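# Crank a desk-mounted pencil sharpener just over one turn

## Task

A pencil sharpener is fixed to the desk. Rotate its crank slightly more than one complete revolution in the clockwise sense as seen from the crank's side of the sharpener, then release it and pull the robot away. The robot must not tip over or finish leaning, and the result only counts if it holds without the robot keeping it there.

## Robot and tools

Robot: TidyBot++, a mobile base 0.54 m long, 0.50 m wide and 0.38 m tall on four driven casters. It carries one seven-joint arm with a two-finger gripper. The shoulder sits 0.12 m ahead of the base centre, 0.68 m above the floor. Segment lengths: upper arm 0.42 m, forearm 0.31 m, hand 0.31 m (wrist to the hand point). The arm begins folded with the hand pointing down; folded, the hand reaches up to 0.08 m beyond the base front and the elbow up to 1.15 m high. A downward-pointing hand can reach about 0.94 m high at most, and only near the base.

Frames: the base frame has its origin on the floor under the base centre, x forward, y left, z up. hand_pose is reported in this frame: the point between the finger pads, its z axis out along the fingers, its y axis the closing direction. The odometry frame is the base frame as it was at scene start. Heading is positive leftward, -3.142 to 3.142. base_tilt is in degrees, with forward and right leans positive.

Tools. execute_actions takes "actions": a list holding one action or none, and optional "cameras" (base_camera, wrist_camera, all; omitted or null means all, [] means none). An action may contain "base", "joints", and "speeds"; its motions start together. "base" holds exactly one relative command from the current position: translate_m (metres, forward positive, -2 to 2), strafe_m (metres, left positive, -2 to 2) or rotate_rad (radians, counter-clockwise seen from above positive, -6.3 to 6.3). "joints" is a single dictionary of absolute targets keyed by name: joint_1_rad to joint_7_rad in radians and gripper_pos from 0 (open, about 85 mm gap) to 1 (closed, squeezing about 96 to 120 N per finger). Ranges: joint_2_rad ±2.249, joint_4_rad ±2.579, joint_6_rad ±2.099; joints 1, 3, 5, 7 are unlimited but move the shorter way, so turn them further in steps below half a turn. joint_1_rad positive turns the arm clockwise from above (opposite to rotate_rad). joint_7_rad positive turns a down-pointing hand counter-clockwise from above; at 1.57 the fingers open left and right. "speeds" caps the top speed of that action's base motion: translate_m and strafe_m 0.05 to 0.5 m/s, rotate_rad 0.1 to 1.57 rad/s (defaults are the maxima). Base commands needing more than 8.667 s are refused; any action is capped at 15 s; bad keys or values refuse the whole call. Joints or base left out may still push toward old targets.

Arm geometry with joint_1_rad 0, joint_3_rad 3.14, joint_5_rad 0: the arm lies in the base's x-z plane; tilt from vertical (forward positive) is joint_2 for the upper arm, joint_2 - joint_4 for the forearm, joint_2 - joint_4 - joint_6 for the hand. Sum length·sin for forward reach and length·cos for height above the shoulder.

wait takes seconds (0 to 10) and returns state and images with nothing new commanded. zoom_image takes camera and region [x0, y0, x1, y1] in pixels from the top-left, at most 504 by 504, on that camera's latest full image. finished_scene takes scene (integer) and ends it irreversibly, reporting success.

Results: base_status and joint_status tell how each motion ended. done: reached (for the base, wheels turned fully even if slipping). off_target: stopped short, may still push. contact_stop or time_out: target dropped, holding in place. "joint command not followed" with a cause line means a self-collision check withheld the arm targets (gripper still obeyed); those may be retried on later actions. No check keeps the arm off the base. A blocked base can report done while far short. motor_effort gives percent of max per motor, bracket = peak. ARM HIT means the arm struck the base or itself. Torque faults (joints 1-4 limit 104.5 N m, joints 5-7 51.3 N m) freeze the arm 10 s and skip the rest of the call. Motor temperatures are listed; MOTOR HOT from 60 °C, OVER-TEMPERATURE FAULT at 75 °C with weak braking and limit_stop_at_motor_heat in joint_status. Gripper at 1 reading done means empty; off_target means something is held. Closed fingertips extend about 20 mm beyond the hand point.

Accuracy: friction leaves joints slightly off; correct by sending last command plus (wanted minus read). hand_pose may be off 1-2 cm; trust images. Odometry drifts a few centimetres and degrees over many moves. Cameras: base_camera pinhole 644x364, wrist_camera fisheye 644x476 aimed along the hand; calibration given per scene may be slightly off.

Avoid: driving while the arm is caught on something high (tipping), sideways shoves on a raised hand, hard pushes against the desk or crank, slamming, and letting things drop. Backing off or retracting the arm restores a lean. Release the crank and move away before ending the scene.

Each tool is called after ">>>" in YAML: its name, and indented under it one key for each argument.

## Session

>>> execute_actions:
  actions: []

Scene clock: 0.00 s.
Motor temperatures (°C, as the motors report them): [31 33 29 30 35 45 45]
base_odometry: x=+0.000 y=+0.000 heading=+0.000 (m, m, rad; odometry frame)
base_tilt: forward=+0.0 right=+0.1 (deg)
base_status: not commanded
joint_positions: joint_1_rad=+0.006 joint_2_rad=-0.318 joint_3_rad=+3.171 joint_4_rad=-2.507 joint_5_rad=+0.035 joint_6_rad=-0.926 joint_7_rad=+1.547 gripper_pos=+0.000
joint_status: not commanded
motor_effort: joint_1_rad=+1 joint_2_rad=-1 joint_3_rad=+1 joint_4_rad=+13 joint_5_rad=+0 joint_6_rad=-1 joint_7_rad=+0 (%)
hand_pose: x=+0.2519 y=-0.0110 z=+0.5881 quat_wxyz=(+0.010, +1.000, -0.018, +0.013) (m; base frame)
pictures: base_camera, wrist_camera
Images, in order (width x height): base_camera 644x364, wrist_camera 644x476.

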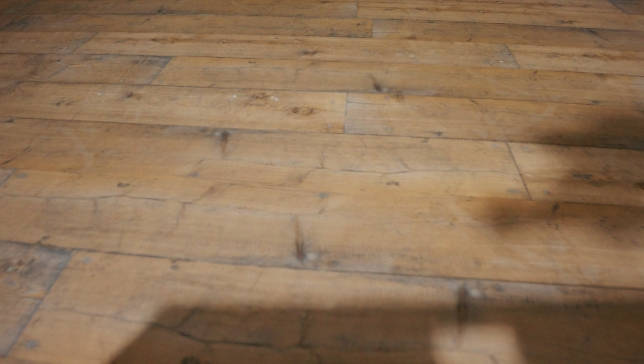

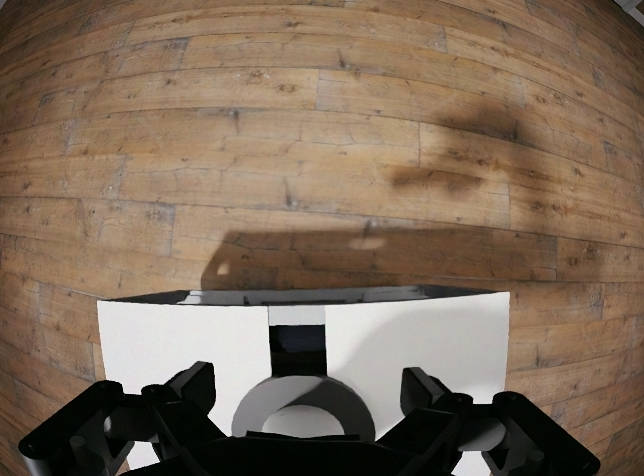

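>>> execute_actions:
  actions:
    - {"joints":{"joint_2_rad":-0.5,"joint_4_rad":-2.1,"joint_6_rad":-0.25}}
  cameras: ["wrist_camera"]

Scene clock: 1.80 s.
Motor temperatures (°C, as the motors report them): [31 33 29 30 35 45 45]
base_odometry: x=+0.000 y=+0.000 heading=+0.000 (m, m, rad; odometry frame)
base_tilt: forward=+0.0 right=+0.1 (deg)
base_status: not commanded
joint_positions: joint_1_rad=+0.006 joint_2_rad=-0.484 joint_3_rad=+3.171 joint_4_rad=-2.104 joint_5_rad=+0.035 joint_6_rad=-0.274 joint_7_rad=+1.547 gripper_pos=+0.000
joint_status: all done
motor_effort: joint_1_rad=+1(1) joint_2_rad=-5(7) joint_3_rad=+1(1) joint_4_rad=+22(21) joint_5_rad=+0(1) joint_6_rad=+8(8) joint_7_rad=+0(0) (%)
hand_pose: x=+0.5323 y=-0.0183 z=+0.9398 quat_wxyz=(+0.011, +0.812, -0.015, +0.584) (m; base frame)
pictures: wrist_camera
camera_calibration (this result's frames):
wrist_camera: T_world_to_cam=[[-0.0615076, -0.997255, 0.0412126, -0.0362137], [-0.270849, -0.0230648, -0.962345, 1.11418], [0.960655, -0.0703539, -0.268687, -0.126686], [0, 0, 0, 1]] pos_world=[0.42125, -0.0193287, 1.03968]
Images, in order (width x height): wrist_camera 644x476.

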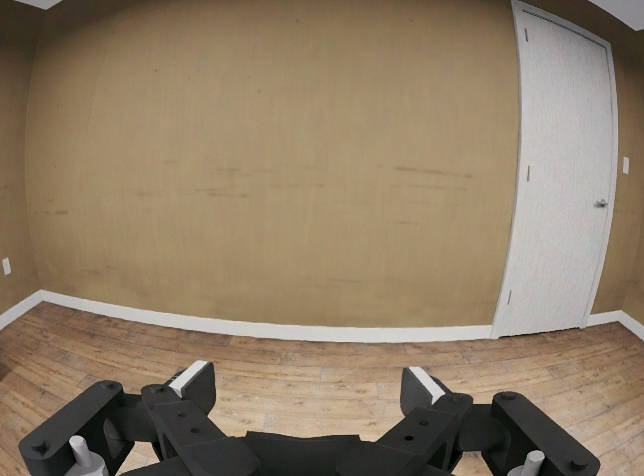

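>>> execute_actions:
  actions:
    - {"joints":{"joint_1_rad":-1.3}}
  cameras: ["wrist_camera"]

Scene clock: 4.53 s.
Motor temperatures (°C, as the motors report them): [31 33 29 30 35 45 45]
base_odometry: x=+0.000 y=+0.000 heading=+0.000 (m, m, rad; odometry frame)
base_tilt: forward=+0.0 right=+0.1 (deg)
base_status: not commanded
joint_positions: joint_1_rad=-1.276 joint_2_rad=-0.484 joint_3_rad=+3.171 joint_4_rad=-2.104 joint_5_rad=+0.035 joint_6_rad=-0.274 joint_7_rad=+1.547 gripper_pos=+0.000
joint_status: all done
motor_effort: joint_1_rad=+1(2) joint_2_rad=-4(5) joint_3_rad=+1(1) joint_4_rad=+22(21) joint_5_rad=+0(1) joint_6_rad=+7(9) joint_7_rad=+0(0) (%)
hand_pose: x=+0.2541 y=+0.3910 z=+0.9398 quat_wxyz=(-0.341, +0.660, +0.473, +0.474) (m; base frame)
pictures: wrist_camera
camera_calibration (this result's frames):
wrist_camera: T_world_to_cam=[[0.938569, -0.342622, 0.0412126, -0.155223], [-0.0549268, -0.266222, -0.962346, 1.08849], [0.340692, 0.900964, -0.268687, -0.0529113], [0, 0, 0, 1]] pos_world=[0.223501, 0.284268, 1.03968]
Images, in order (width x height): wrist_camera 644x476.

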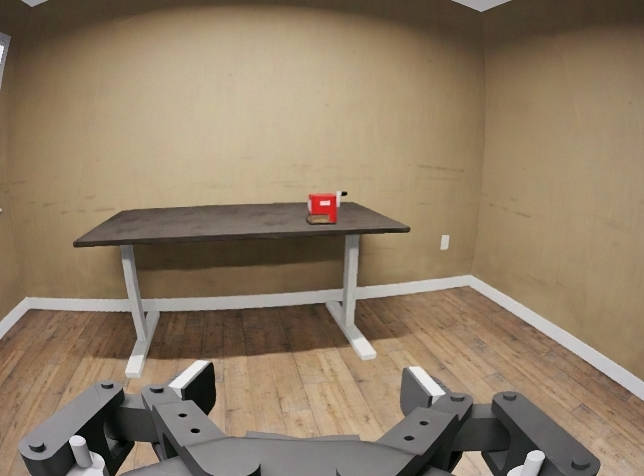

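>>> zoom_image:
  camera: "wrist_camera"
  region: [280, 170, 420, 260]

Region (280, 170, 420, 260) of wrist_camera's 644x476 image, scaled by 3.600; it fills the top 324 rows of this view, and the rest is white.

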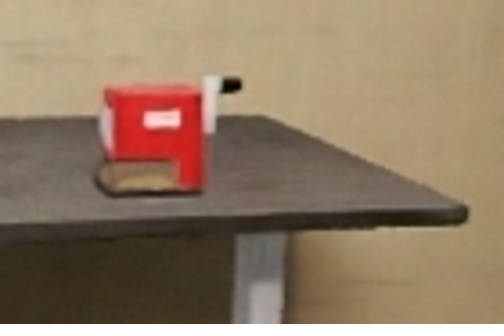

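>>> execute_actions:
  actions:
    - {"base":{"translate_m":0.85}}
  cameras: []

>>> execute_actions:
  actions:
    - {"base":{"rotate_rad":1.515},"joints":{"joint_1_rad":-0.2}}
  cameras: []

>>> execute_actions:
  actions:
    - {"base":{"translate_m":0.85},"joints":{"joint_6_rad":-0.45}}

Scene clock: 9.33 s.
Motor temperatures (°C, as the motors report them): [31 33 29 30 35 45 45]
base_odometry: x=+0.850 y=-0.001 heading=+0.000 (m, m, rad; odometry frame)
base_tilt: forward=+0.0 right=+0.1 (deg)
base_status: done
joint_positions: joint_1_rad=-1.277 joint_2_rad=-0.484 joint_3_rad=+3.171 joint_4_rad=-2.104 joint_5_rad=+0.035 joint_6_rad=-0.274 joint_7_rad=+1.547 gripper_pos=+0.000
joint_status: not commanded
motor_effort: joint_1_rad=+1(0) joint_2_rad=-4(5) joint_3_rad=+1(1) joint_4_rad=+22(23) joint_5_rad=+1(0) joint_6_rad=+8(8) joint_7_rad=+0(0) (%)
hand_pose: x=+0.2538 y=+0.3910 z=+0.9399 quat_wxyz=(-0.341, +0.659, +0.473, +0.474) (m; base frame)
pictures: none
No camera images: the call's "cameras" was empty. Leave "cameras" out to get every camera's image.

Scene clock: 11.73 s.
Motor temperatures (°C, as the motors report them): [31 33 29 30 35 45 45]
base_odometry: x=+0.850 y=-0.001 heading=+1.514 (m, m, rad; odometry frame)
base_tilt: forward=-0.1 right=+0.1 (deg)
base_status: done
joint_positions: joint_1_rad=-0.225 joint_2_rad=-0.485 joint_3_rad=+3.171 joint_4_rad=-2.104 joint_5_rad=+0.035 joint_6_rad=-0.274 joint_7_rad=+1.547 gripper_pos=+0.000
joint_status: all done
motor_effort: joint_1_rad=+1(1) joint_2_rad=-4(5) joint_3_rad=+1(0) joint_4_rad=+23(23) joint_5_rad=+0(0) joint_6_rad=+9(9) joint_7_rad=+0(0) (%)
hand_pose: x=+0.5253 y=+0.0768 z=+0.9401 quat_wxyz=(-0.057, +0.808, +0.078, +0.581) (m; base frame)
pictures: none
No camera images: the call's "cameras" was empty. Leave "cameras" out to get every camera's image.

Scene clock: 14.80 s.
Motor temperatures (°C, as the motors report them): [31 33 29 30 35 45 45]
base_odometry: x=+0.898 y=+0.848 heading=+1.515 (m, m, rad; odometry frame)
base_tilt: forward=+0.0 right=+0.1 (deg)
base_status: done
joint_positions: joint_1_rad=-0.225 joint_2_rad=-0.491 joint_3_rad=+3.171 joint_4_rad=-2.105 joint_5_rad=+0.035 joint_6_rad=-0.435 joint_7_rad=+1.547 gripper_pos=+0.000
joint_status: all done
motor_effort: joint_1_rad=+0(1) joint_2_rad=-4(7) joint_3_rad=+1(2) joint_4_rad=+21(24) joint_5_rad=+0(1) joint_6_rad=+7(10) joint_7_rad=+0(0) (%)
hand_pose: x=+0.5049 y=+0.0715 z=+0.8960 quat_wxyz=(-0.049, +0.851, +0.081, +0.517) (m; base frame)
pictures: base_camera, wrist_camera
camera_calibration (this result's frames):
wrist_camera: T_world_to_cam=[[0.17149, -0.984127, 0.0456654, -0.0691056], [-0.401265, -0.112106, -0.909076, 1.09115], [0.899765, 0.137574, -0.414121, 0.0403641], [0, 0, 0, 1]] pos_world=[0.413374, 0.0487629, 1.01181]
Images, in order (width x height): base_camera 644x364, wrist_camera 644x476.

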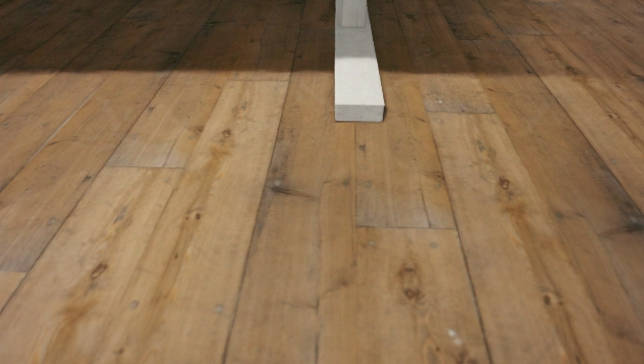

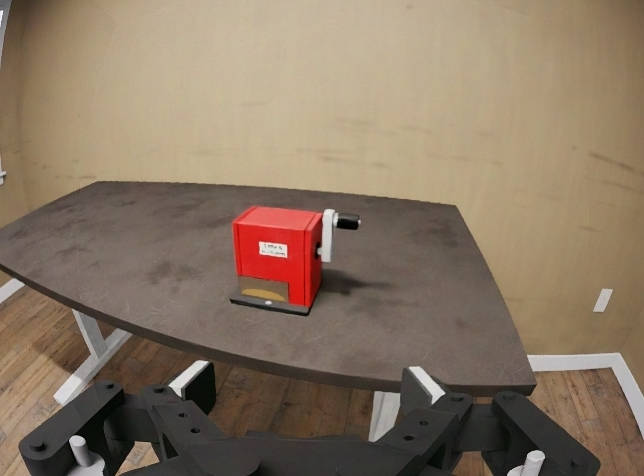

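>>> zoom_image:
  camera: "base_camera"
  region: [180, 0, 544, 364]

>>> zoom_image:
  camera: "wrist_camera"
  region: [220, 190, 388, 330]

Region (180, 0, 544, 364) of base_camera's 644x364 image, scaled by 1.385.

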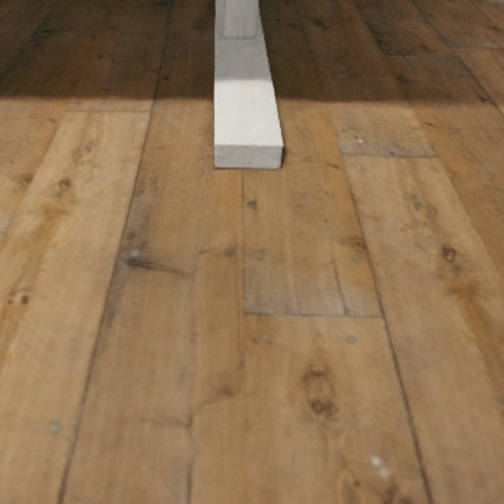

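Region (220, 190, 388, 330) of wrist_camera's 644x476 image, scaled by 3.000.

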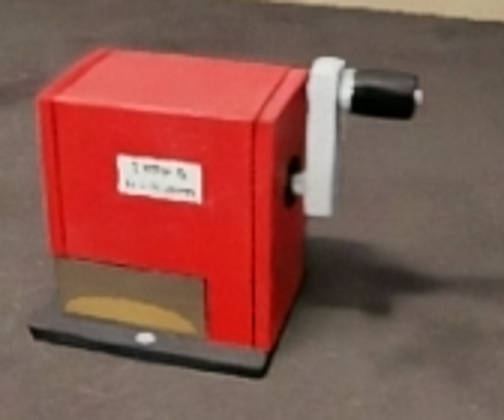

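>>> execute_actions:
  actions:
    - {"base":{"rotate_rad":-0.035}}
  cameras: []

>>> execute_actions:
  actions:
    - {"base":{"strafe_m":-0.52},"joints":{"joint_1_rad":-1.62,"joint_6_rad":-0.6}}
  cameras: ["base_camera"]

Scene clock: 17.43 s.
Motor temperatures (°C, as the motors report them): [31 33 29 30 35 45 45]
base_odometry: x=+0.898 y=+0.848 heading=+1.480 (m, m, rad; odometry frame)
base_tilt: forward=+0.0 right=+0.1 (deg)
base_status: done
joint_positions: joint_1_rad=-0.221 joint_2_rad=-0.491 joint_3_rad=+3.171 joint_4_rad=-2.105 joint_5_rad=+0.035 joint_6_rad=-0.435 joint_7_rad=+1.547 gripper_pos=+0.000
joint_status: not commanded
motor_effort: joint_1_rad=+1(2) joint_2_rad=-4(5) joint_3_rad=+1(3) joint_4_rad=+21(21) joint_5_rad=+0(1) joint_6_rad=+8(8) joint_7_rad=+0(0) (%)
hand_pose: x=+0.5051 y=+0.0704 z=+0.8960 quat_wxyz=(-0.048, +0.851, +0.080, +0.517) (m; base frame)
pictures: none
No camera images: the call's "cameras" was empty. Leave "cameras" out to get every camera's image.

Scene clock: 20.10 s.
Motor temperatures (°C, as the motors report them): [31 33 29 30 35 45 45]
base_odometry: x=+1.416 y=+0.801 heading=+1.481 (m, m, rad; odometry frame)
base_tilt: forward=+0.1 right=+0.1 (deg)
base_status: done
joint_positions: joint_1_rad=-1.596 joint_2_rad=-0.492 joint_3_rad=+3.171 joint_4_rad=-2.105 joint_5_rad=+0.035 joint_6_rad=-0.567 joint_7_rad=+1.547 gripper_pos=+0.000
joint_status: all done
motor_effort: joint_1_rad=+1(1) joint_2_rad=-4(6) joint_3_rad=+1(3) joint_4_rad=+22(22) joint_5_rad=+0(1) joint_6_rad=+7(8) joint_7_rad=+0(0) (%)
hand_pose: x=+0.1261 y=+0.3708 z=+0.8615 quat_wxyz=(-0.324, +0.630, +0.623, +0.330) (m; base frame)
pictures: base_camera
Images, in order (width x height): base_camera 644x364.

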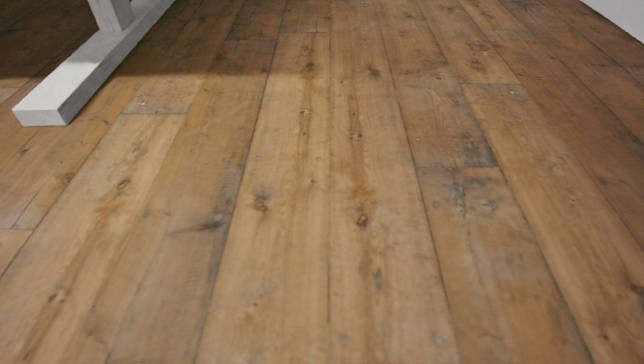

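>>> execute_actions:
  actions:
    - {"base":{"translate_m":0.72}}

Scene clock: 23.13 s.
Motor temperatures (°C, as the motors report them): [31 33 29 30 35 45 45]
base_odometry: x=+1.481 y=+1.519 heading=+1.480 (m, m, rad; odometry frame)
base_tilt: forward=+0.0 right=+0.1 (deg)
base_status: done
joint_positions: joint_1_rad=-1.596 joint_2_rad=-0.492 joint_3_rad=+3.171 joint_4_rad=-2.105 joint_5_rad=+0.035 joint_6_rad=-0.569 joint_7_rad=+1.547 gripper_pos=+0.000
joint_status: not commanded
motor_effort: joint_1_rad=+1(1) joint_2_rad=-3(4) joint_3_rad=+1(3) joint_4_rad=+21(22) joint_5_rad=+1(1) joint_6_rad=+8(8) joint_7_rad=+0(0) (%)
hand_pose: x=+0.1259 y=+0.3705 z=+0.8611 quat_wxyz=(-0.324, +0.631, +0.624, +0.329) (m; base frame)
pictures: base_camera, wrist_camera
camera_calibration (this result's frames):
wrist_camera: T_world_to_cam=[[0.99853, -0.022977, 0.0490932, -0.17152], [0.0293872, -0.531566, -0.846507, 0.988199], [0.0455465, 0.846705, -0.530109, 0.270409], [0, 0, 0, 1]] pos_world=[0.129911, 0.292395, 0.988284]
Images, in order (width x height): base_camera 644x364, wrist_camera 644x476.

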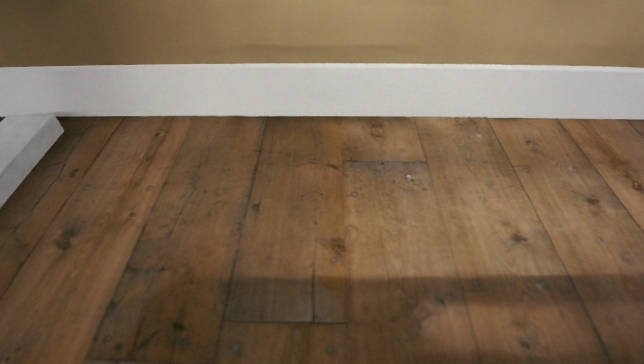

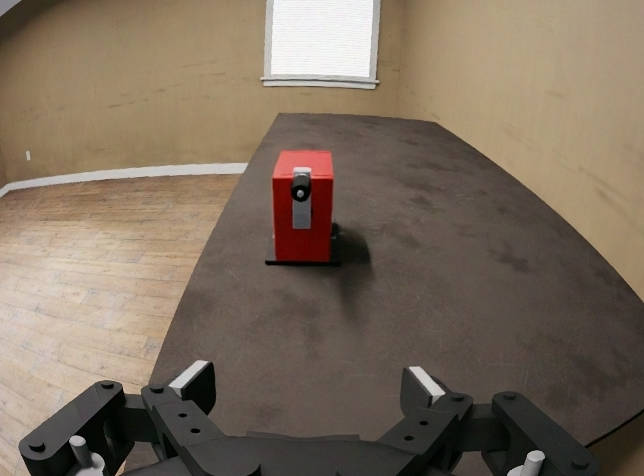

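>>> zoom_image:
  camera: "wrist_camera"
  region: [240, 140, 366, 280]

Region (240, 140, 366, 280) of wrist_camera's 644x476 image, scaled by 3.600; it fills the left 454 columns of this view, and the rest is white.

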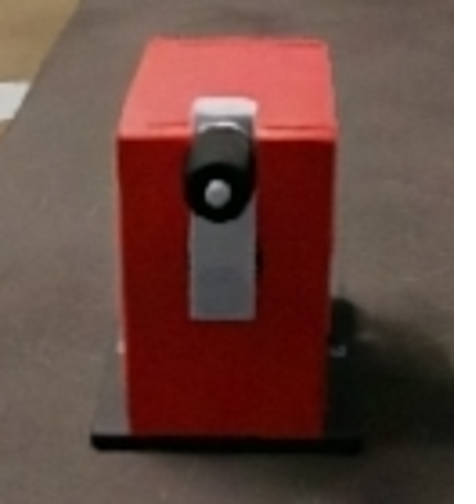

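>>> execute_actions:
  actions:
    - {"base":{"translate_m":-0.018},"joints":{"joint_2_rad":-0.05,"joint_4_rad":-2.0,"joint_6_rad":-0.035,"gripper_pos":0.35}}
  cameras: ["wrist_camera"]

Scene clock: 26.23 s.
Motor temperatures (°C, as the motors report them): [31 33 29 30 35 45 45]
base_odometry: x=+1.479 y=+1.501 heading=+1.480 (m, m, rad; odometry frame)
base_tilt: forward=-0.1 right=+0.1 (deg)
base_status: done
joint_positions: joint_1_rad=-1.597 joint_2_rad=-0.061 joint_3_rad=+3.171 joint_4_rad=-2.014 joint_5_rad=+0.035 joint_6_rad=-0.065 joint_7_rad=+1.547 gripper_pos=+0.350
joint_status: all done
motor_effort: joint_1_rad=+0(0) joint_2_rad=-18(20) joint_3_rad=+1(3) joint_4_rad=+21(21) joint_5_rad=+0(1) joint_6_rad=+7(9) joint_7_rad=+0(0) (%)
hand_pose: x=+0.1203 y=+0.5470 z=+0.8497 quat_wxyz=(-0.374, +0.597, +0.600, +0.379) (m; base frame)
pictures: wrist_camera
camera_calibration (this result's frames):
wrist_camera: T_world_to_cam=[[0.998357, -0.0187314, 0.0541486, -0.167909], [0.0427015, -0.386887, -0.921138, 1.05517], [0.0382036, 0.921937, -0.385451, -0.0480149], [0, 0, 0, 1]] pos_world=[0.124411, 0.449351, 0.962538]
Images, in order (width x height): wrist_camera 644x476.

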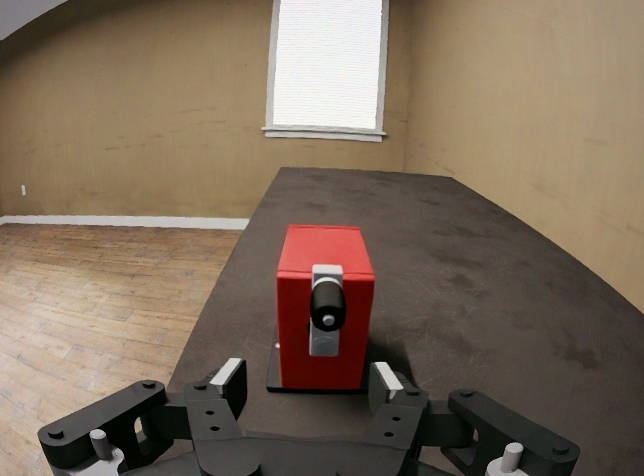

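>>> execute_actions:
  actions:
    - {"base":{"translate_m":0.009},"joints":{"joint_4_rad":-1.985}}
  cameras: []

>>> execute_actions:
  actions:
    - {"base":{"strafe_m":0.04}}
  cameras: ["wrist_camera"]

Scene clock: 27.37 s.
Motor temperatures (°C, as the motors report them): [31 33 29 30 35 45 45]
base_odometry: x=+1.480 y=+1.510 heading=+1.480 (m, m, rad; odometry frame)
base_tilt: forward=+0.1 right=+0.1 (deg)
base_status: done
joint_positions: joint_1_rad=-1.600 joint_2_rad=-0.061 joint_3_rad=+3.171 joint_4_rad=-1.996 joint_5_rad=+0.035 joint_6_rad=-0.065 joint_7_rad=+1.547 gripper_pos=+0.350
joint_status: all done
motor_effort: joint_1_rad=+1(2) joint_2_rad=-18(19) joint_3_rad=+1(2) joint_4_rad=+21(21) joint_5_rad=+0(0) joint_6_rad=+8(8) joint_7_rad=+0(0) (%)
hand_pose: x=+0.1187 y=+0.5516 z=+0.8603 quat_wxyz=(-0.380, +0.592, +0.598, +0.384) (m; base frame)
pictures: none
No camera images: the call's "cameras" was empty. Leave "cameras" out to get every camera's image.

Scene clock: 28.30 s.
Motor temperatures (°C, as the motors report them): [31 33 29 30 35 45 45]
base_odometry: x=+1.440 y=+1.514 heading=+1.480 (m, m, rad; odometry frame)
base_tilt: forward=+0.0 right=+0.1 (deg)
base_status: done
joint_positions: joint_1_rad=-1.600 joint_2_rad=-0.055 joint_3_rad=+3.171 joint_4_rad=-1.993 joint_5_rad=+0.035 joint_6_rad=-0.065 joint_7_rad=+1.547 gripper_pos=+0.350
joint_status: not commanded
motor_effort: joint_1_rad=+1(0) joint_2_rad=-18(21) joint_3_rad=+0(0) joint_4_rad=+21(22) joint_5_rad=+0(0) joint_6_rad=+9(8) joint_7_rad=+0(0) (%)
hand_pose: x=+0.1186 y=+0.5533 z=+0.8584 quat_wxyz=(-0.379, +0.593, +0.598, +0.383) (m; base frame)
pictures: wrist_camera
camera_calibration (this result's frames):
wrist_camera: T_world_to_cam=[[0.998401, -0.0164993, 0.0540712, -0.16774], [0.044042, -0.372648, -0.926927, 1.06264], [0.0354432, 0.927826, -0.371326, -0.0654325], [0, 0, 0, 1]] pos_world=[0.12299, 0.453933, 0.969762]
Images, in order (width x height): wrist_camera 644x476.

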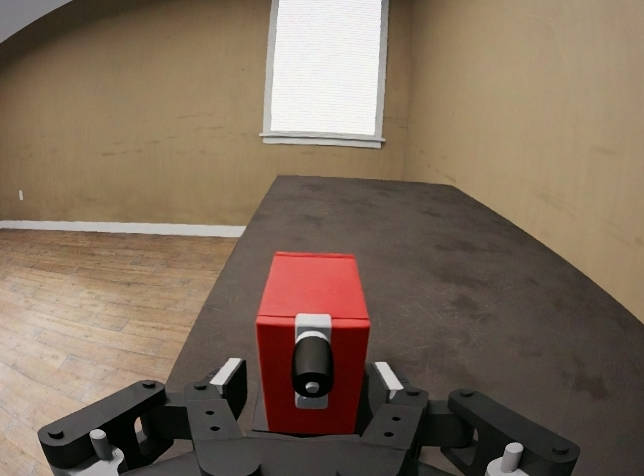

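>>> zoom_image:
  camera: "wrist_camera"
  region: [220, 300, 400, 450]

Region (220, 300, 400, 450) of wrist_camera's 644x476 image, scaled by 2.800.

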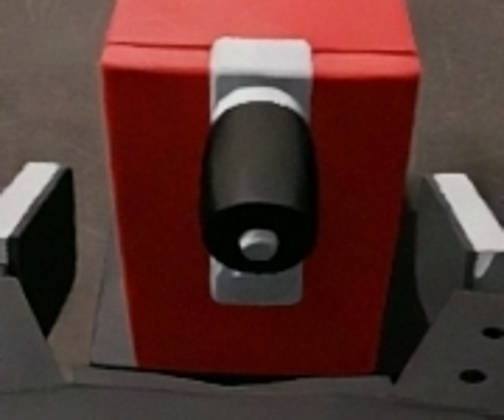

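>>> execute_actions:
  actions:
    - {"base":{"strafe_m":0.02},"joints":{"gripper_pos":0.6}}
  cameras: ["wrist_camera"]

>>> zoom_image:
  camera: "wrist_camera"
  region: [220, 300, 400, 476]

Scene clock: 29.60 s.
Motor temperatures (°C, as the motors report them): [31 33 29 30 35 45 45]
base_odometry: x=+1.420 y=+1.516 heading=+1.480 (m, m, rad; odometry frame)
base_tilt: forward=+0.0 right=+0.0 (deg)
base_status: done
joint_positions: joint_1_rad=-1.600 joint_2_rad=-0.049 joint_3_rad=+3.171 joint_4_rad=-1.992 joint_5_rad=+0.035 joint_6_rad=-0.064 joint_7_rad=+1.547 gripper_pos=+0.600
joint_status: all done
motor_effort: joint_1_rad=+1(0) joint_2_rad=-19(22) joint_3_rad=+1(0) joint_4_rad=+21(22) joint_5_rad=+0(0) joint_6_rad=+8(8) joint_7_rad=+0(0) (%)
hand_pose: x=+0.1186 y=+0.5548 z=+0.8564 quat_wxyz=(-0.378, +0.594, +0.599, +0.382) (m; base frame)
pictures: wrist_camera
camera_calibration (this result's frames):
wrist_camera: T_world_to_cam=[[0.998392, -0.016299, 0.05429, -0.167874], [0.0441923, -0.375982, -0.925573, 1.06198], [0.0354979, 0.926484, -0.374657, -0.0639513], [0, 0, 0, 1]] pos_world=[0.122943, 0.4558, 0.968095]
Images, in order (width x height): wrist_camera 644x476.

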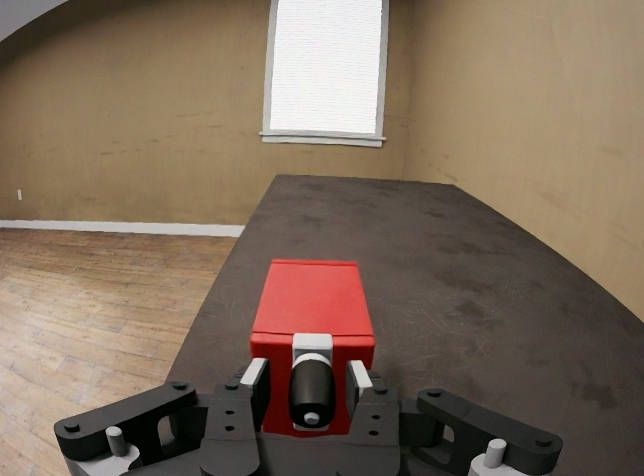

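Region (220, 300, 400, 476) of wrist_camera's 644x476 image, scaled by 2.800; it fills the top 493 rows of this view, and the rest is white.

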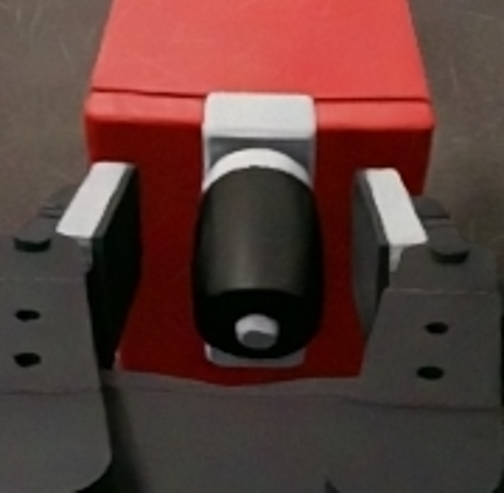

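>>> execute_actions:
  actions:
    - {"base":{"strafe_m":-0.006}}
  cameras: []

>>> execute_actions:
  actions:
    - {"joints":{"gripper_pos":1.0}}
  cameras: ["wrist_camera"]

>>> zoom_image:
  camera: "wrist_camera"
  region: [220, 300, 400, 476]

Scene clock: 30.47 s.
Motor temperatures (°C, as the motors report them): [31 33 29 30 35 45 45]
base_odometry: x=+1.426 y=+1.515 heading=+1.480 (m, m, rad; odometry frame)
base_tilt: forward=+0.0 right=+0.1 (deg)
base_status: done
joint_positions: joint_1_rad=-1.600 joint_2_rad=-0.049 joint_3_rad=+3.171 joint_4_rad=-1.992 joint_5_rad=+0.035 joint_6_rad=-0.064 joint_7_rad=+1.547 gripper_pos=+0.600
joint_status: not commanded
motor_effort: joint_1_rad=+1(1) joint_2_rad=-18(22) joint_3_rad=+1(1) joint_4_rad=+20(21) joint_5_rad=+0(0) joint_6_rad=+8(8) joint_7_rad=+0(0) (%)
hand_pose: x=+0.1186 y=+0.5547 z=+0.8566 quat_wxyz=(-0.378, +0.593, +0.599, +0.383) (m; base frame)
pictures: none
No camera images: the call's "cameras" was empty. Leave "cameras" out to get every camera's image.

Scene clock: 31.23 s.
Motor temperatures (°C, as the motors report them): [31 33 29 30 35 45 45]
base_odometry: x=+1.426 y=+1.515 heading=+1.480 (m, m, rad; odometry frame)
base_tilt: forward=+0.0 right=+0.0 (deg)
base_status: not commanded
joint_positions: joint_1_rad=-1.600 joint_2_rad=-0.050 joint_3_rad=+3.171 joint_4_rad=-1.992 joint_5_rad=+0.035 joint_6_rad=-0.064 joint_7_rad=+1.547 gripper_pos=+0.804
joint_status: gripper_pos off_target (ended at +0.804, target +1.000)
motor_effort: joint_1_rad=+0(1) joint_2_rad=-17(18) joint_3_rad=+0(1) joint_4_rad=+22(24) joint_5_rad=+0(0) joint_6_rad=+9(11) joint_7_rad=+0(0) (%)
hand_pose: x=+0.1186 y=+0.5544 z=+0.8570 quat_wxyz=(-0.378, +0.593, +0.599, +0.383) (m; base frame)
pictures: wrist_camera
camera_calibration (this result's frames):
wrist_camera: T_world_to_cam=[[0.998395, -0.0163558, 0.0542295, -0.167833], [0.0441552, -0.374931, -0.926, 1.06219], [0.0354779, 0.926908, -0.373607, -0.0645673], [0, 0, 0, 1]] pos_world=[0.122953, 0.455351, 0.968567]
Images, in order (width x height): wrist_camera 644x476.

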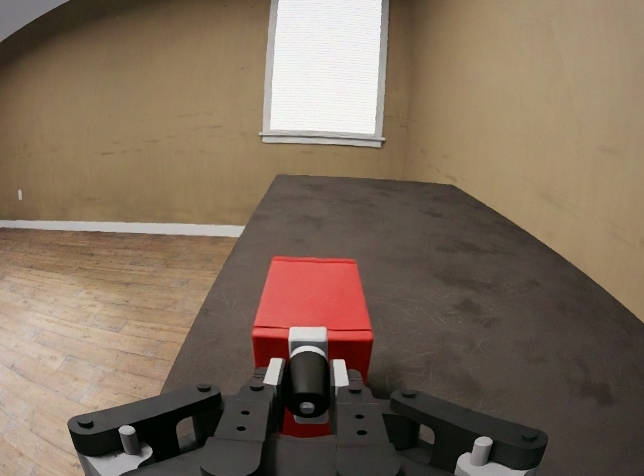

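Region (220, 300, 400, 476) of wrist_camera's 644x476 image, scaled by 2.800; it fills the top 493 rows of this view, and the rest is white.

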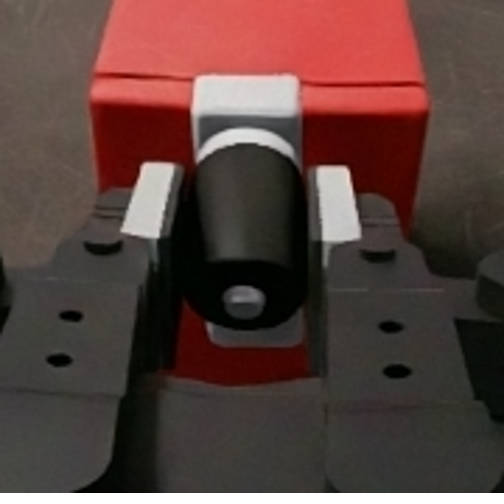

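>>> execute_actions:
  actions:
    - {"base":{"translate_m":0.028},"joints":{"joint_2_rad":-0.033,"joint_4_rad":-2.02,"joint_6_rad":-0.01},"speeds":{"translate_m":0.05}}
  cameras: ["wrist_camera"]

Scene clock: 32.90 s.
Motor temperatures (°C, as the motors report them): [31 33 29 30 35 45 45]
base_odometry: x=+1.429 y=+1.543 heading=+1.480 (m, m, rad; odometry frame)
base_tilt: forward=+0.0 right=+0.1 (deg)
base_status: done
joint_positions: joint_1_rad=-1.604 joint_2_rad=-0.048 joint_3_rad=+3.171 joint_4_rad=-2.011 joint_5_rad=+0.035 joint_6_rad=-0.039 joint_7_rad=+1.547 gripper_pos=+0.804
joint_status: all done
motor_effort: joint_1_rad=+0(2) joint_2_rad=-17(19) joint_3_rad=+0(3) joint_4_rad=+20(23) joint_5_rad=+1(0) joint_6_rad=+8(9) joint_7_rad=+0(0) (%)
hand_pose: x=+0.1158 y=+0.5535 z=+0.8521 quat_wxyz=(-0.380, +0.591, +0.600, +0.383) (m; base frame)
pictures: wrist_camera
camera_calibration (this result's frames):
wrist_camera: T_world_to_cam=[[0.998483, -0.0112705, 0.0538989, -0.167342], [0.0458887, -0.370717, -0.927612, 1.05629], [0.0304359, 0.928678, -0.369637, -0.0692105], [0, 0, 0, 1]] pos_world=[0.120723, 0.453972, 0.963262]
Images, in order (width x height): wrist_camera 644x476.

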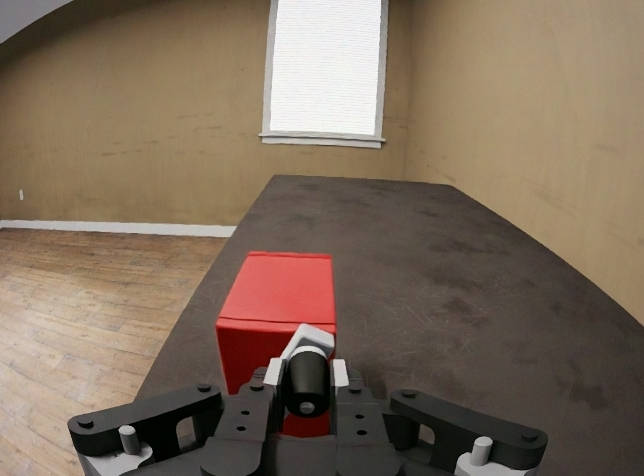

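>>> execute_actions:
  actions:
    - {"base":{"translate_m":0.025},"joints":{"joint_1_rad":-1.60,"joint_2_rad":0.005,"joint_4_rad":-2.09,"joint_6_rad":0.09},"speeds":{"translate_m":0.05}}
  cameras: ["wrist_camera"]

Scene clock: 34.33 s.
Motor temperatures (°C, as the motors report them): [31 33 29 30 35 45 45]
base_odometry: x=+1.431 y=+1.568 heading=+1.480 (m, m, rad; odometry frame)
base_tilt: forward=+0.0 right=+0.0 (deg)
base_status: done
joint_positions: joint_1_rad=-1.601 joint_2_rad=-0.020 joint_3_rad=+3.171 joint_4_rad=-2.080 joint_5_rad=+0.035 joint_6_rad=+0.062 joint_7_rad=+1.547 gripper_pos=+0.804
joint_status: all done
motor_effort: joint_1_rad=-1(8) joint_2_rad=-17(21) joint_3_rad=+0(8) joint_4_rad=+20(22) joint_5_rad=+0(1) joint_6_rad=+9(9) joint_7_rad=+0(0) (%)
hand_pose: x=+0.1167 y=+0.5527 z=+0.8258 quat_wxyz=(-0.381, +0.591, +0.599, +0.384) (m; base frame)
pictures: wrist_camera
camera_calibration (this result's frames):
wrist_camera: T_world_to_cam=[[0.998515, -0.0120187, 0.0531297, -0.165716], [0.0450079, -0.367379, -0.928982, 1.03099], [0.0306839, 0.929994, -0.366292, -0.0817144], [0, 0, 0, 1]] pos_world=[0.121574, 0.452767, 0.936646]
Images, in order (width x height): wrist_camera 644x476.

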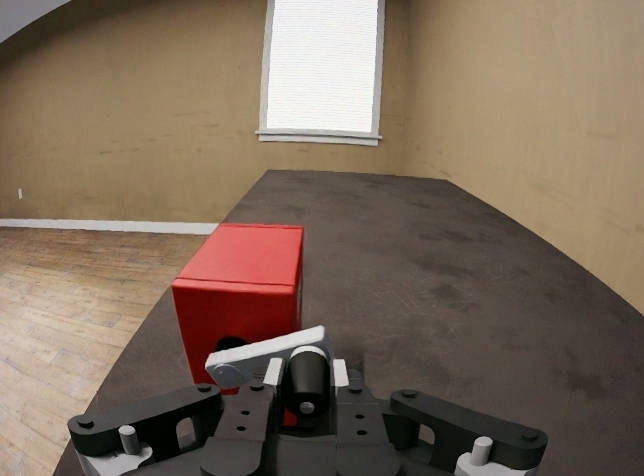

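>>> execute_actions:
  actions:
    - {"base":{"translate_m":0.004},"joints":{"joint_2_rad":0.072,"joint_4_rad":-2.175,"joint_6_rad":0.236}}
  cameras: ["wrist_camera"]

Scene clock: 35.47 s.
Motor temperatures (°C, as the motors report them): [31 33 29 30 35 45 45]
base_odometry: x=+1.431 y=+1.572 heading=+1.480 (m, m, rad; odometry frame)
base_tilt: forward=+0.0 right=+0.1 (deg)
base_status: done
joint_positions: joint_1_rad=-1.604 joint_2_rad=+0.046 joint_3_rad=+3.167 joint_4_rad=-2.170 joint_5_rad=+0.035 joint_6_rad=+0.207 joint_7_rad=+1.547 gripper_pos=+0.804
joint_status: all done
motor_effort: joint_1_rad=+5(8) joint_2_rad=-17(19) joint_3_rad=+5(8) joint_4_rad=+20(21) joint_5_rad=+0(1) joint_6_rad=+8(9) joint_7_rad=+1(0) (%)
hand_pose: x=+0.1105 y=+0.5524 z=+0.7809 quat_wxyz=(-0.381, +0.589, +0.604, +0.378) (m; base frame)
pictures: wrist_camera
camera_calibration (this result's frames):
wrist_camera: T_world_to_cam=[[0.998633, 0.000757745, 0.0522596, -0.163595], [0.0486831, -0.377276, -0.92482, 0.99126], [0.0190155, 0.926101, -0.376797, -0.086041], [0, 0, 0, 1]] pos_world=[0.11675, 0.453785, 0.892867]
Images, in order (width x height): wrist_camera 644x476.

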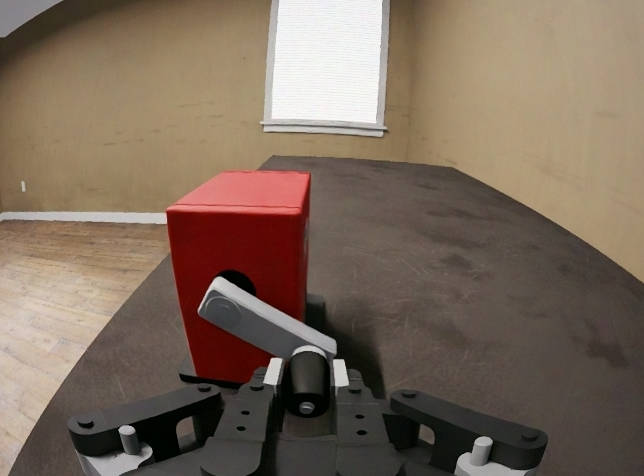

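>>> execute_actions:
  actions:
    - {"base":{"translate_m":-0.03},"joints":{"joint_2_rad":0.12,"joint_4_rad":-2.226,"joint_6_rad":0.34},"speeds":{"translate_m":0.06}}
  cameras: ["wrist_camera"]

Scene clock: 36.67 s.
Motor temperatures (°C, as the motors report them): [31 33 29 30 35 45 45]
base_odometry: x=+1.428 y=+1.542 heading=+1.480 (m, m, rad; odometry frame)
base_tilt: forward=+0.0 right=+0.0 (deg)
base_status: done
joint_positions: joint_1_rad=-1.599 joint_2_rad=+0.089 joint_3_rad=+3.171 joint_4_rad=-2.223 joint_5_rad=+0.035 joint_6_rad=+0.313 joint_7_rad=+1.547 gripper_pos=+0.804
joint_status: all done
motor_effort: joint_1_rad=+1(3) joint_2_rad=-17(20) joint_3_rad=+2(5) joint_4_rad=+17(21) joint_5_rad=+0(1) joint_6_rad=+7(10) joint_7_rad=+0(0) (%)
hand_pose: x=+0.1146 y=+0.5529 z=+0.7595 quat_wxyz=(-0.383, +0.590, +0.600, +0.382) (m; base frame)
pictures: wrist_camera
camera_calibration (this result's frames):
wrist_camera: T_world_to_cam=[[0.998662, -0.00656702, 0.051301, -0.16183], [0.0452869, -0.368054, -0.928701, 0.969614], [0.0249803, 0.929781, -0.367264, -0.104636], [0, 0, 0, 1]] pos_world=[0.120317, 0.453096, 0.870355]
Images, in order (width x height): wrist_camera 644x476.

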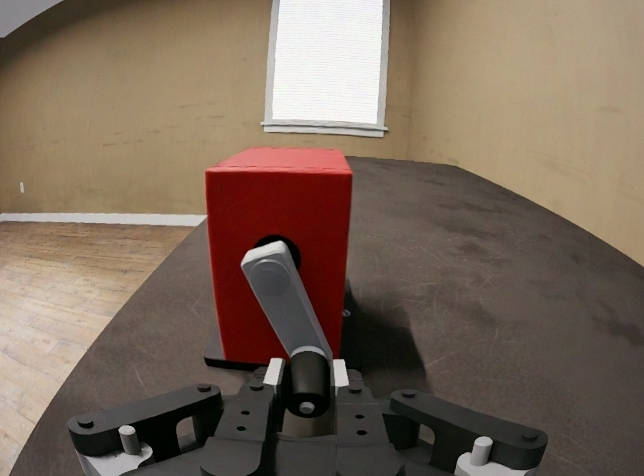

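>>> execute_actions:
  actions:
    - {"base":{"translate_m":-0.044},"joints":{"joint_2_rad":0.1,"joint_6_rad":0.32},"speeds":{"translate_m":0.06}}
  cameras: ["wrist_camera"]

Scene clock: 38.27 s.
Motor temperatures (°C, as the motors report them): [31 34 29 30 35 45 45]
base_odometry: x=+1.424 y=+1.498 heading=+1.480 (m, m, rad; odometry frame)
base_tilt: forward=-0.1 right=+0.1 (deg)
base_status: done
joint_positions: joint_1_rad=-1.599 joint_2_rad=+0.090 joint_3_rad=+3.172 joint_4_rad=-2.221 joint_5_rad=+0.035 joint_6_rad=+0.313 joint_7_rad=+1.547 gripper_pos=+0.804
joint_status: all done
motor_effort: joint_1_rad=-2(3) joint_2_rad=-16(25) joint_3_rad=-1(2) joint_4_rad=+16(21) joint_5_rad=+1(1) joint_6_rad=+6(12) joint_7_rad=+0(0) (%)
hand_pose: x=+0.1153 y=+0.5538 z=+0.7601 quat_wxyz=(-0.383, +0.590, +0.599, +0.383) (m; base frame)
pictures: wrist_camera
camera_calibration (this result's frames):
wrist_camera: T_world_to_cam=[[0.99865, -0.00774161, 0.0513629, -0.161858], [0.0449486, -0.366786, -0.929219, 0.970211], [0.0260328, 0.930273, -0.365942, -0.106624], [0, 0, 0, 1]] pos_world=[0.120806, 0.453796, 0.870834]
Images, in order (width x height): wrist_camera 644x476.

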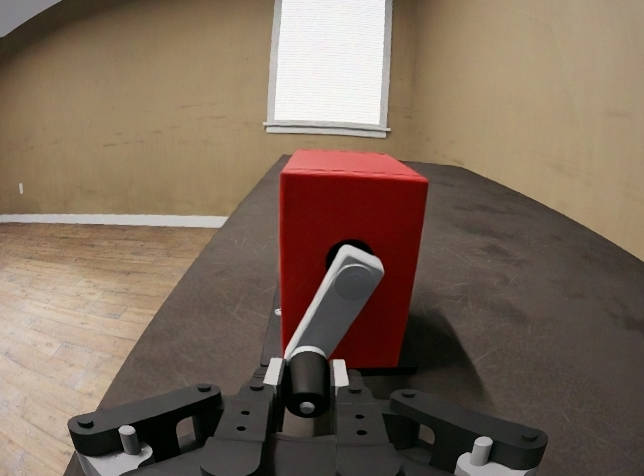

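>>> execute_actions:
  actions:
    - {"base":{"translate_m":-0.025},"joints":{"joint_2_rad":0.027,"joint_4_rad":-2.143,"joint_6_rad":0.165},"speeds":{"translate_m":0.06}}
  cameras: ["wrist_camera"]

Scene clock: 39.47 s.
Motor temperatures (°C, as the motors report them): [31 34 29 30 35 45 45]
base_odometry: x=+1.422 y=+1.473 heading=+1.479 (m, m, rad; odometry frame)
base_tilt: forward=-0.1 right=+0.1 (deg)
base_status: done
joint_positions: joint_1_rad=-1.599 joint_2_rad=+0.048 joint_3_rad=+3.171 joint_4_rad=-2.158 joint_5_rad=+0.035 joint_6_rad=+0.188 joint_7_rad=+1.547 gripper_pos=+0.804
joint_status: all done
motor_effort: joint_1_rad=+1(5) joint_2_rad=-22(22) joint_3_rad=+0(5) joint_4_rad=+19(20) joint_5_rad=+0(1) joint_6_rad=+9(10) joint_7_rad=+0(0) (%)
hand_pose: x=+0.1164 y=+0.5542 z=+0.7808 quat_wxyz=(-0.376, +0.594, +0.603, +0.377) (m; base frame)
pictures: wrist_camera
camera_calibration (this result's frames):
wrist_camera: T_world_to_cam=[[0.998547, -0.00965641, 0.0530141, -0.164291], [0.0451795, -0.386173, -0.921319, 0.99414], [0.0293692, 0.922376, -0.385176, -0.080462], [0, 0, 0, 1]] pos_world=[0.1215, 0.45654, 0.893638]
Images, in order (width x height): wrist_camera 644x476.

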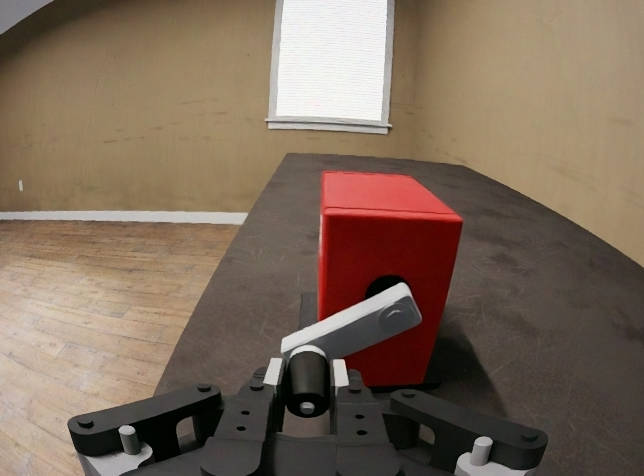

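>>> execute_actions:
  actions:
    - {"base":{"translate_m":-0.003},"joints":{"joint_2_rad":-0.036,"joint_4_rad":-2.055,"joint_6_rad":0.03}}
  cameras: ["wrist_camera"]

Scene clock: 40.67 s.
Motor temperatures (°C, as the motors report them): [31 34 29 30 35 45 45]
base_odometry: x=+1.421 y=+1.470 heading=+1.479 (m, m, rad; odometry frame)
base_tilt: forward=+0.0 right=+0.1 (deg)
base_status: done
joint_positions: joint_1_rad=-1.602 joint_2_rad=-0.012 joint_3_rad=+3.168 joint_4_rad=-2.073 joint_5_rad=+0.035 joint_6_rad=+0.051 joint_7_rad=+1.547 gripper_pos=+0.804
joint_status: all done
motor_effort: joint_1_rad=-1(6) joint_2_rad=-20(25) joint_3_rad=-1(6) joint_4_rad=+21(23) joint_5_rad=+0(1) joint_6_rad=+10(11) joint_7_rad=+0(0) (%)
hand_pose: x=+0.1146 y=+0.5544 z=+0.8226 quat_wxyz=(-0.379, +0.592, +0.602, +0.380) (m; base frame)
pictures: wrist_camera
camera_calibration (this result's frames):
wrist_camera: T_world_to_cam=[[0.998524, -0.00790536, 0.0537257, -0.166245], [0.046764, -0.377758, -0.924723, 1.03076], [0.0276056, 0.925871, -0.376831, -0.0731132], [0, 0, 0, 1]] pos_world=[0.119815, 0.455755, 0.934544]
Images, in order (width x height): wrist_camera 644x476.

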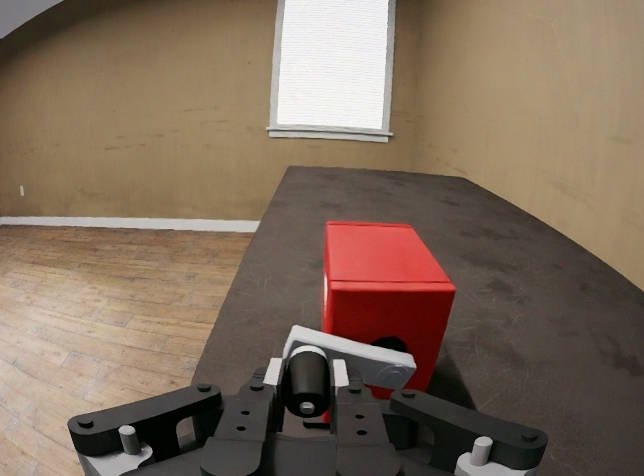

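>>> execute_actions:
  actions:
    - {"base":{"translate_m":0.025},"joints":{"joint_2_rad":-0.068,"joint_4_rad":-1.988,"joint_6_rad":-0.067},"speeds":{"translate_m":0.05}}
  cameras: ["wrist_camera"]

Scene clock: 45.63 s.
Motor temperatures (°C, as the motors report them): [31 34 29 31 35 45 45]
base_odometry: x=+1.424 y=+1.495 heading=+1.479 (m, m, rad; odometry frame)
base_tilt: forward=+0.0 right=+0.1 (deg)
base_status: done
joint_positions: joint_1_rad=-1.606 joint_2_rad=-0.044 joint_3_rad=+3.165 joint_4_rad=-2.006 joint_5_rad=+0.035 joint_6_rad=-0.048 joint_7_rad=+1.547 gripper_pos=+0.804
joint_status: all done
motor_effort: joint_1_rad=+0(8) joint_2_rad=-22(24) joint_3_rad=+0(8) joint_4_rad=+22(24) joint_5_rad=+0(0) joint_6_rad=+9(11) joint_7_rad=+0(1) (%)
hand_pose: x=+0.1120 y=+0.5543 z=+0.8499 quat_wxyz=(-0.379, +0.590, +0.603, +0.379) (m; base frame)
pictures: wrist_camera
camera_calibration (this result's frames):
wrist_camera: T_world_to_cam=[[0.998504, -0.00409732, 0.0545235, -0.167879], [0.0489267, -0.378201, -0.92443, 1.05586], [0.0244085, 0.925714, -0.377435, -0.0616533], [0, 0, 0, 1]] pos_world=[0.117473, 0.455711, 0.961948]
Images, in order (width x height): wrist_camera 644x476.

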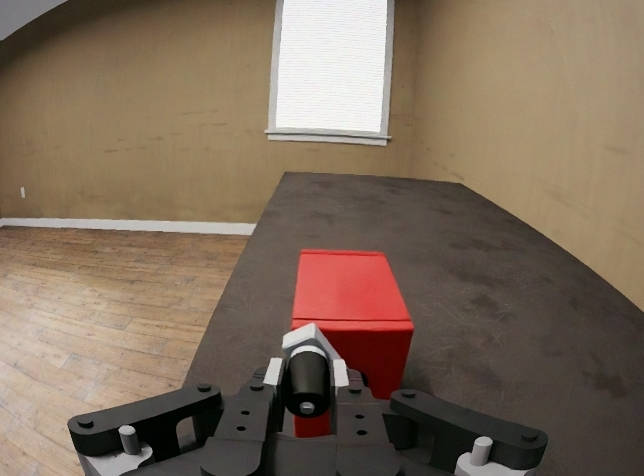

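>>> execute_actions:
  actions:
    - {"base":{"translate_m":0.05},"joints":{"joint_2_rad":-0.07,"joint_4_rad":-1.98,"joint_6_rad":-0.078},"speeds":{"translate_m":0.06}}
  cameras: ["wrist_camera"]

Scene clock: 47.17 s.
Motor temperatures (°C, as the motors report them): [31 34 29 31 35 45 45]
base_odometry: x=+1.428 y=+1.545 heading=+1.480 (m, m, rad; odometry frame)
base_tilt: forward=+0.0 right=+0.0 (deg)
base_status: done
joint_positions: joint_1_rad=-1.606 joint_2_rad=-0.050 joint_3_rad=+3.165 joint_4_rad=-1.997 joint_5_rad=+0.035 joint_6_rad=-0.065 joint_7_rad=+1.547 gripper_pos=+0.804
joint_status: all done
motor_effort: joint_1_rad=+2(3) joint_2_rad=-22(25) joint_3_rad=+3(4) joint_4_rad=+23(25) joint_5_rad=+1(1) joint_6_rad=+10(11) joint_7_rad=+0(0) (%)
hand_pose: x=+0.1122 y=+0.5529 z=+0.8534 quat_wxyz=(-0.378, +0.591, +0.604, +0.379) (m; base frame)
pictures: wrist_camera
camera_calibration (this result's frames):
wrist_camera: T_world_to_cam=[[0.998496, -0.00446234, 0.0546427, -0.16818], [0.0488323, -0.380695, -0.923411, 1.05905], [0.0249228, 0.92469, -0.379904, -0.0564126], [0, 0, 0, 1]] pos_world=[0.117616, 0.45459, 0.965701]
Images, in order (width x height): wrist_camera 644x476.

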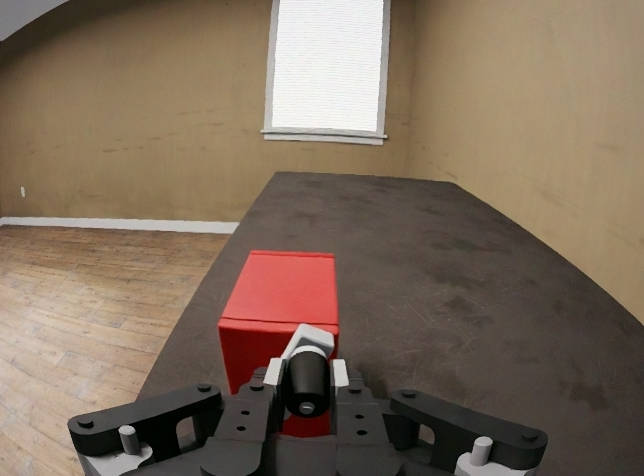

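The crank is now about 25° past a full turn, so I'm releasing it and backing away.

>>> execute_actions:
  actions:
    - {"joints":{"gripper_pos":0.4}}
  cameras: []

>>> execute_actions:
  actions:
    - {"base":{"strafe_m":-0.2},"joints":{"joint_2_rad":-0.5,"joint_4_rad":-2.2,"joint_6_rad":-0.4}}
  cameras: ["wrist_camera"]

Scene clock: 48.23 s.
Motor temperatures (°C, as the motors report them): [31 34 29 31 35 45 45]
base_odometry: x=+1.428 y=+1.545 heading=+1.480 (m, m, rad; odometry frame)
base_tilt: forward=-0.1 right=+0.1 (deg)
base_status: not commanded
joint_positions: joint_1_rad=-1.606 joint_2_rad=-0.058 joint_3_rad=+3.165 joint_4_rad=-1.988 joint_5_rad=+0.035 joint_6_rad=-0.065 joint_7_rad=+1.547 gripper_pos=+0.400
joint_status: all done
motor_effort: joint_1_rad=+1(2) joint_2_rad=-18(25) joint_3_rad=+1(2) joint_4_rad=+21(23) joint_5_rad=+0(1) joint_6_rad=+9(10) joint_7_rad=+0(0) (%)
hand_pose: x=+0.1122 y=+0.5538 z=+0.8629 quat_wxyz=(-0.383, +0.588, +0.600, +0.384) (m; base frame)
pictures: none
No camera images: the call's "cameras" was empty. Leave "cameras" out to get every camera's image.

Scene clock: 49.87 s.
Motor temperatures (°C, as the motors report them): [31 34 29 31 35 45 45]
base_odometry: x=+1.627 y=+1.527 heading=+1.480 (m, m, rad; odometry frame)
base_tilt: forward=+0.0 right=+0.1 (deg)
base_status: done
joint_positions: joint_1_rad=-1.606 joint_2_rad=-0.495 joint_3_rad=+3.165 joint_4_rad=-2.190 joint_5_rad=+0.035 joint_6_rad=-0.371 joint_7_rad=+1.547 gripper_pos=+0.400
joint_status: all done
motor_effort: joint_1_rad=+1(2) joint_2_rad=-3(21) joint_3_rad=+1(2) joint_4_rad=+21(22) joint_5_rad=+0(1) joint_6_rad=+8(9) joint_7_rad=+0(0) (%)
hand_pose: x=+0.1181 y=+0.3862 z=+0.8655 quat_wxyz=(-0.363, +0.604, +0.610, +0.362) (m; base frame)
pictures: wrist_camera
camera_calibration (this result's frames):
wrist_camera: T_world_to_cam=[[0.998787, -0.00896183, 0.0484271, -0.168422], [0.0398894, -0.429506, -0.902183, 1.008], [0.0288849, 0.90302, -0.428627, 0.152188], [0, 0, 0, 1]] pos_world=[0.123613, 0.294002, 0.982786]
Images, in order (width x height): wrist_camera 644x476.

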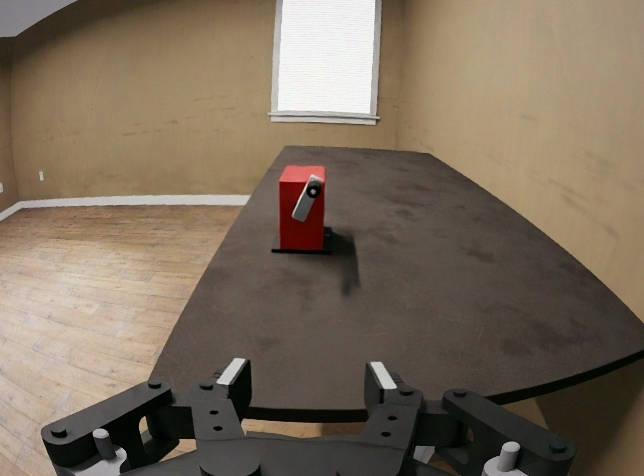

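>>> finished_scene:
  scene: 1

The scene is finished: the task was done.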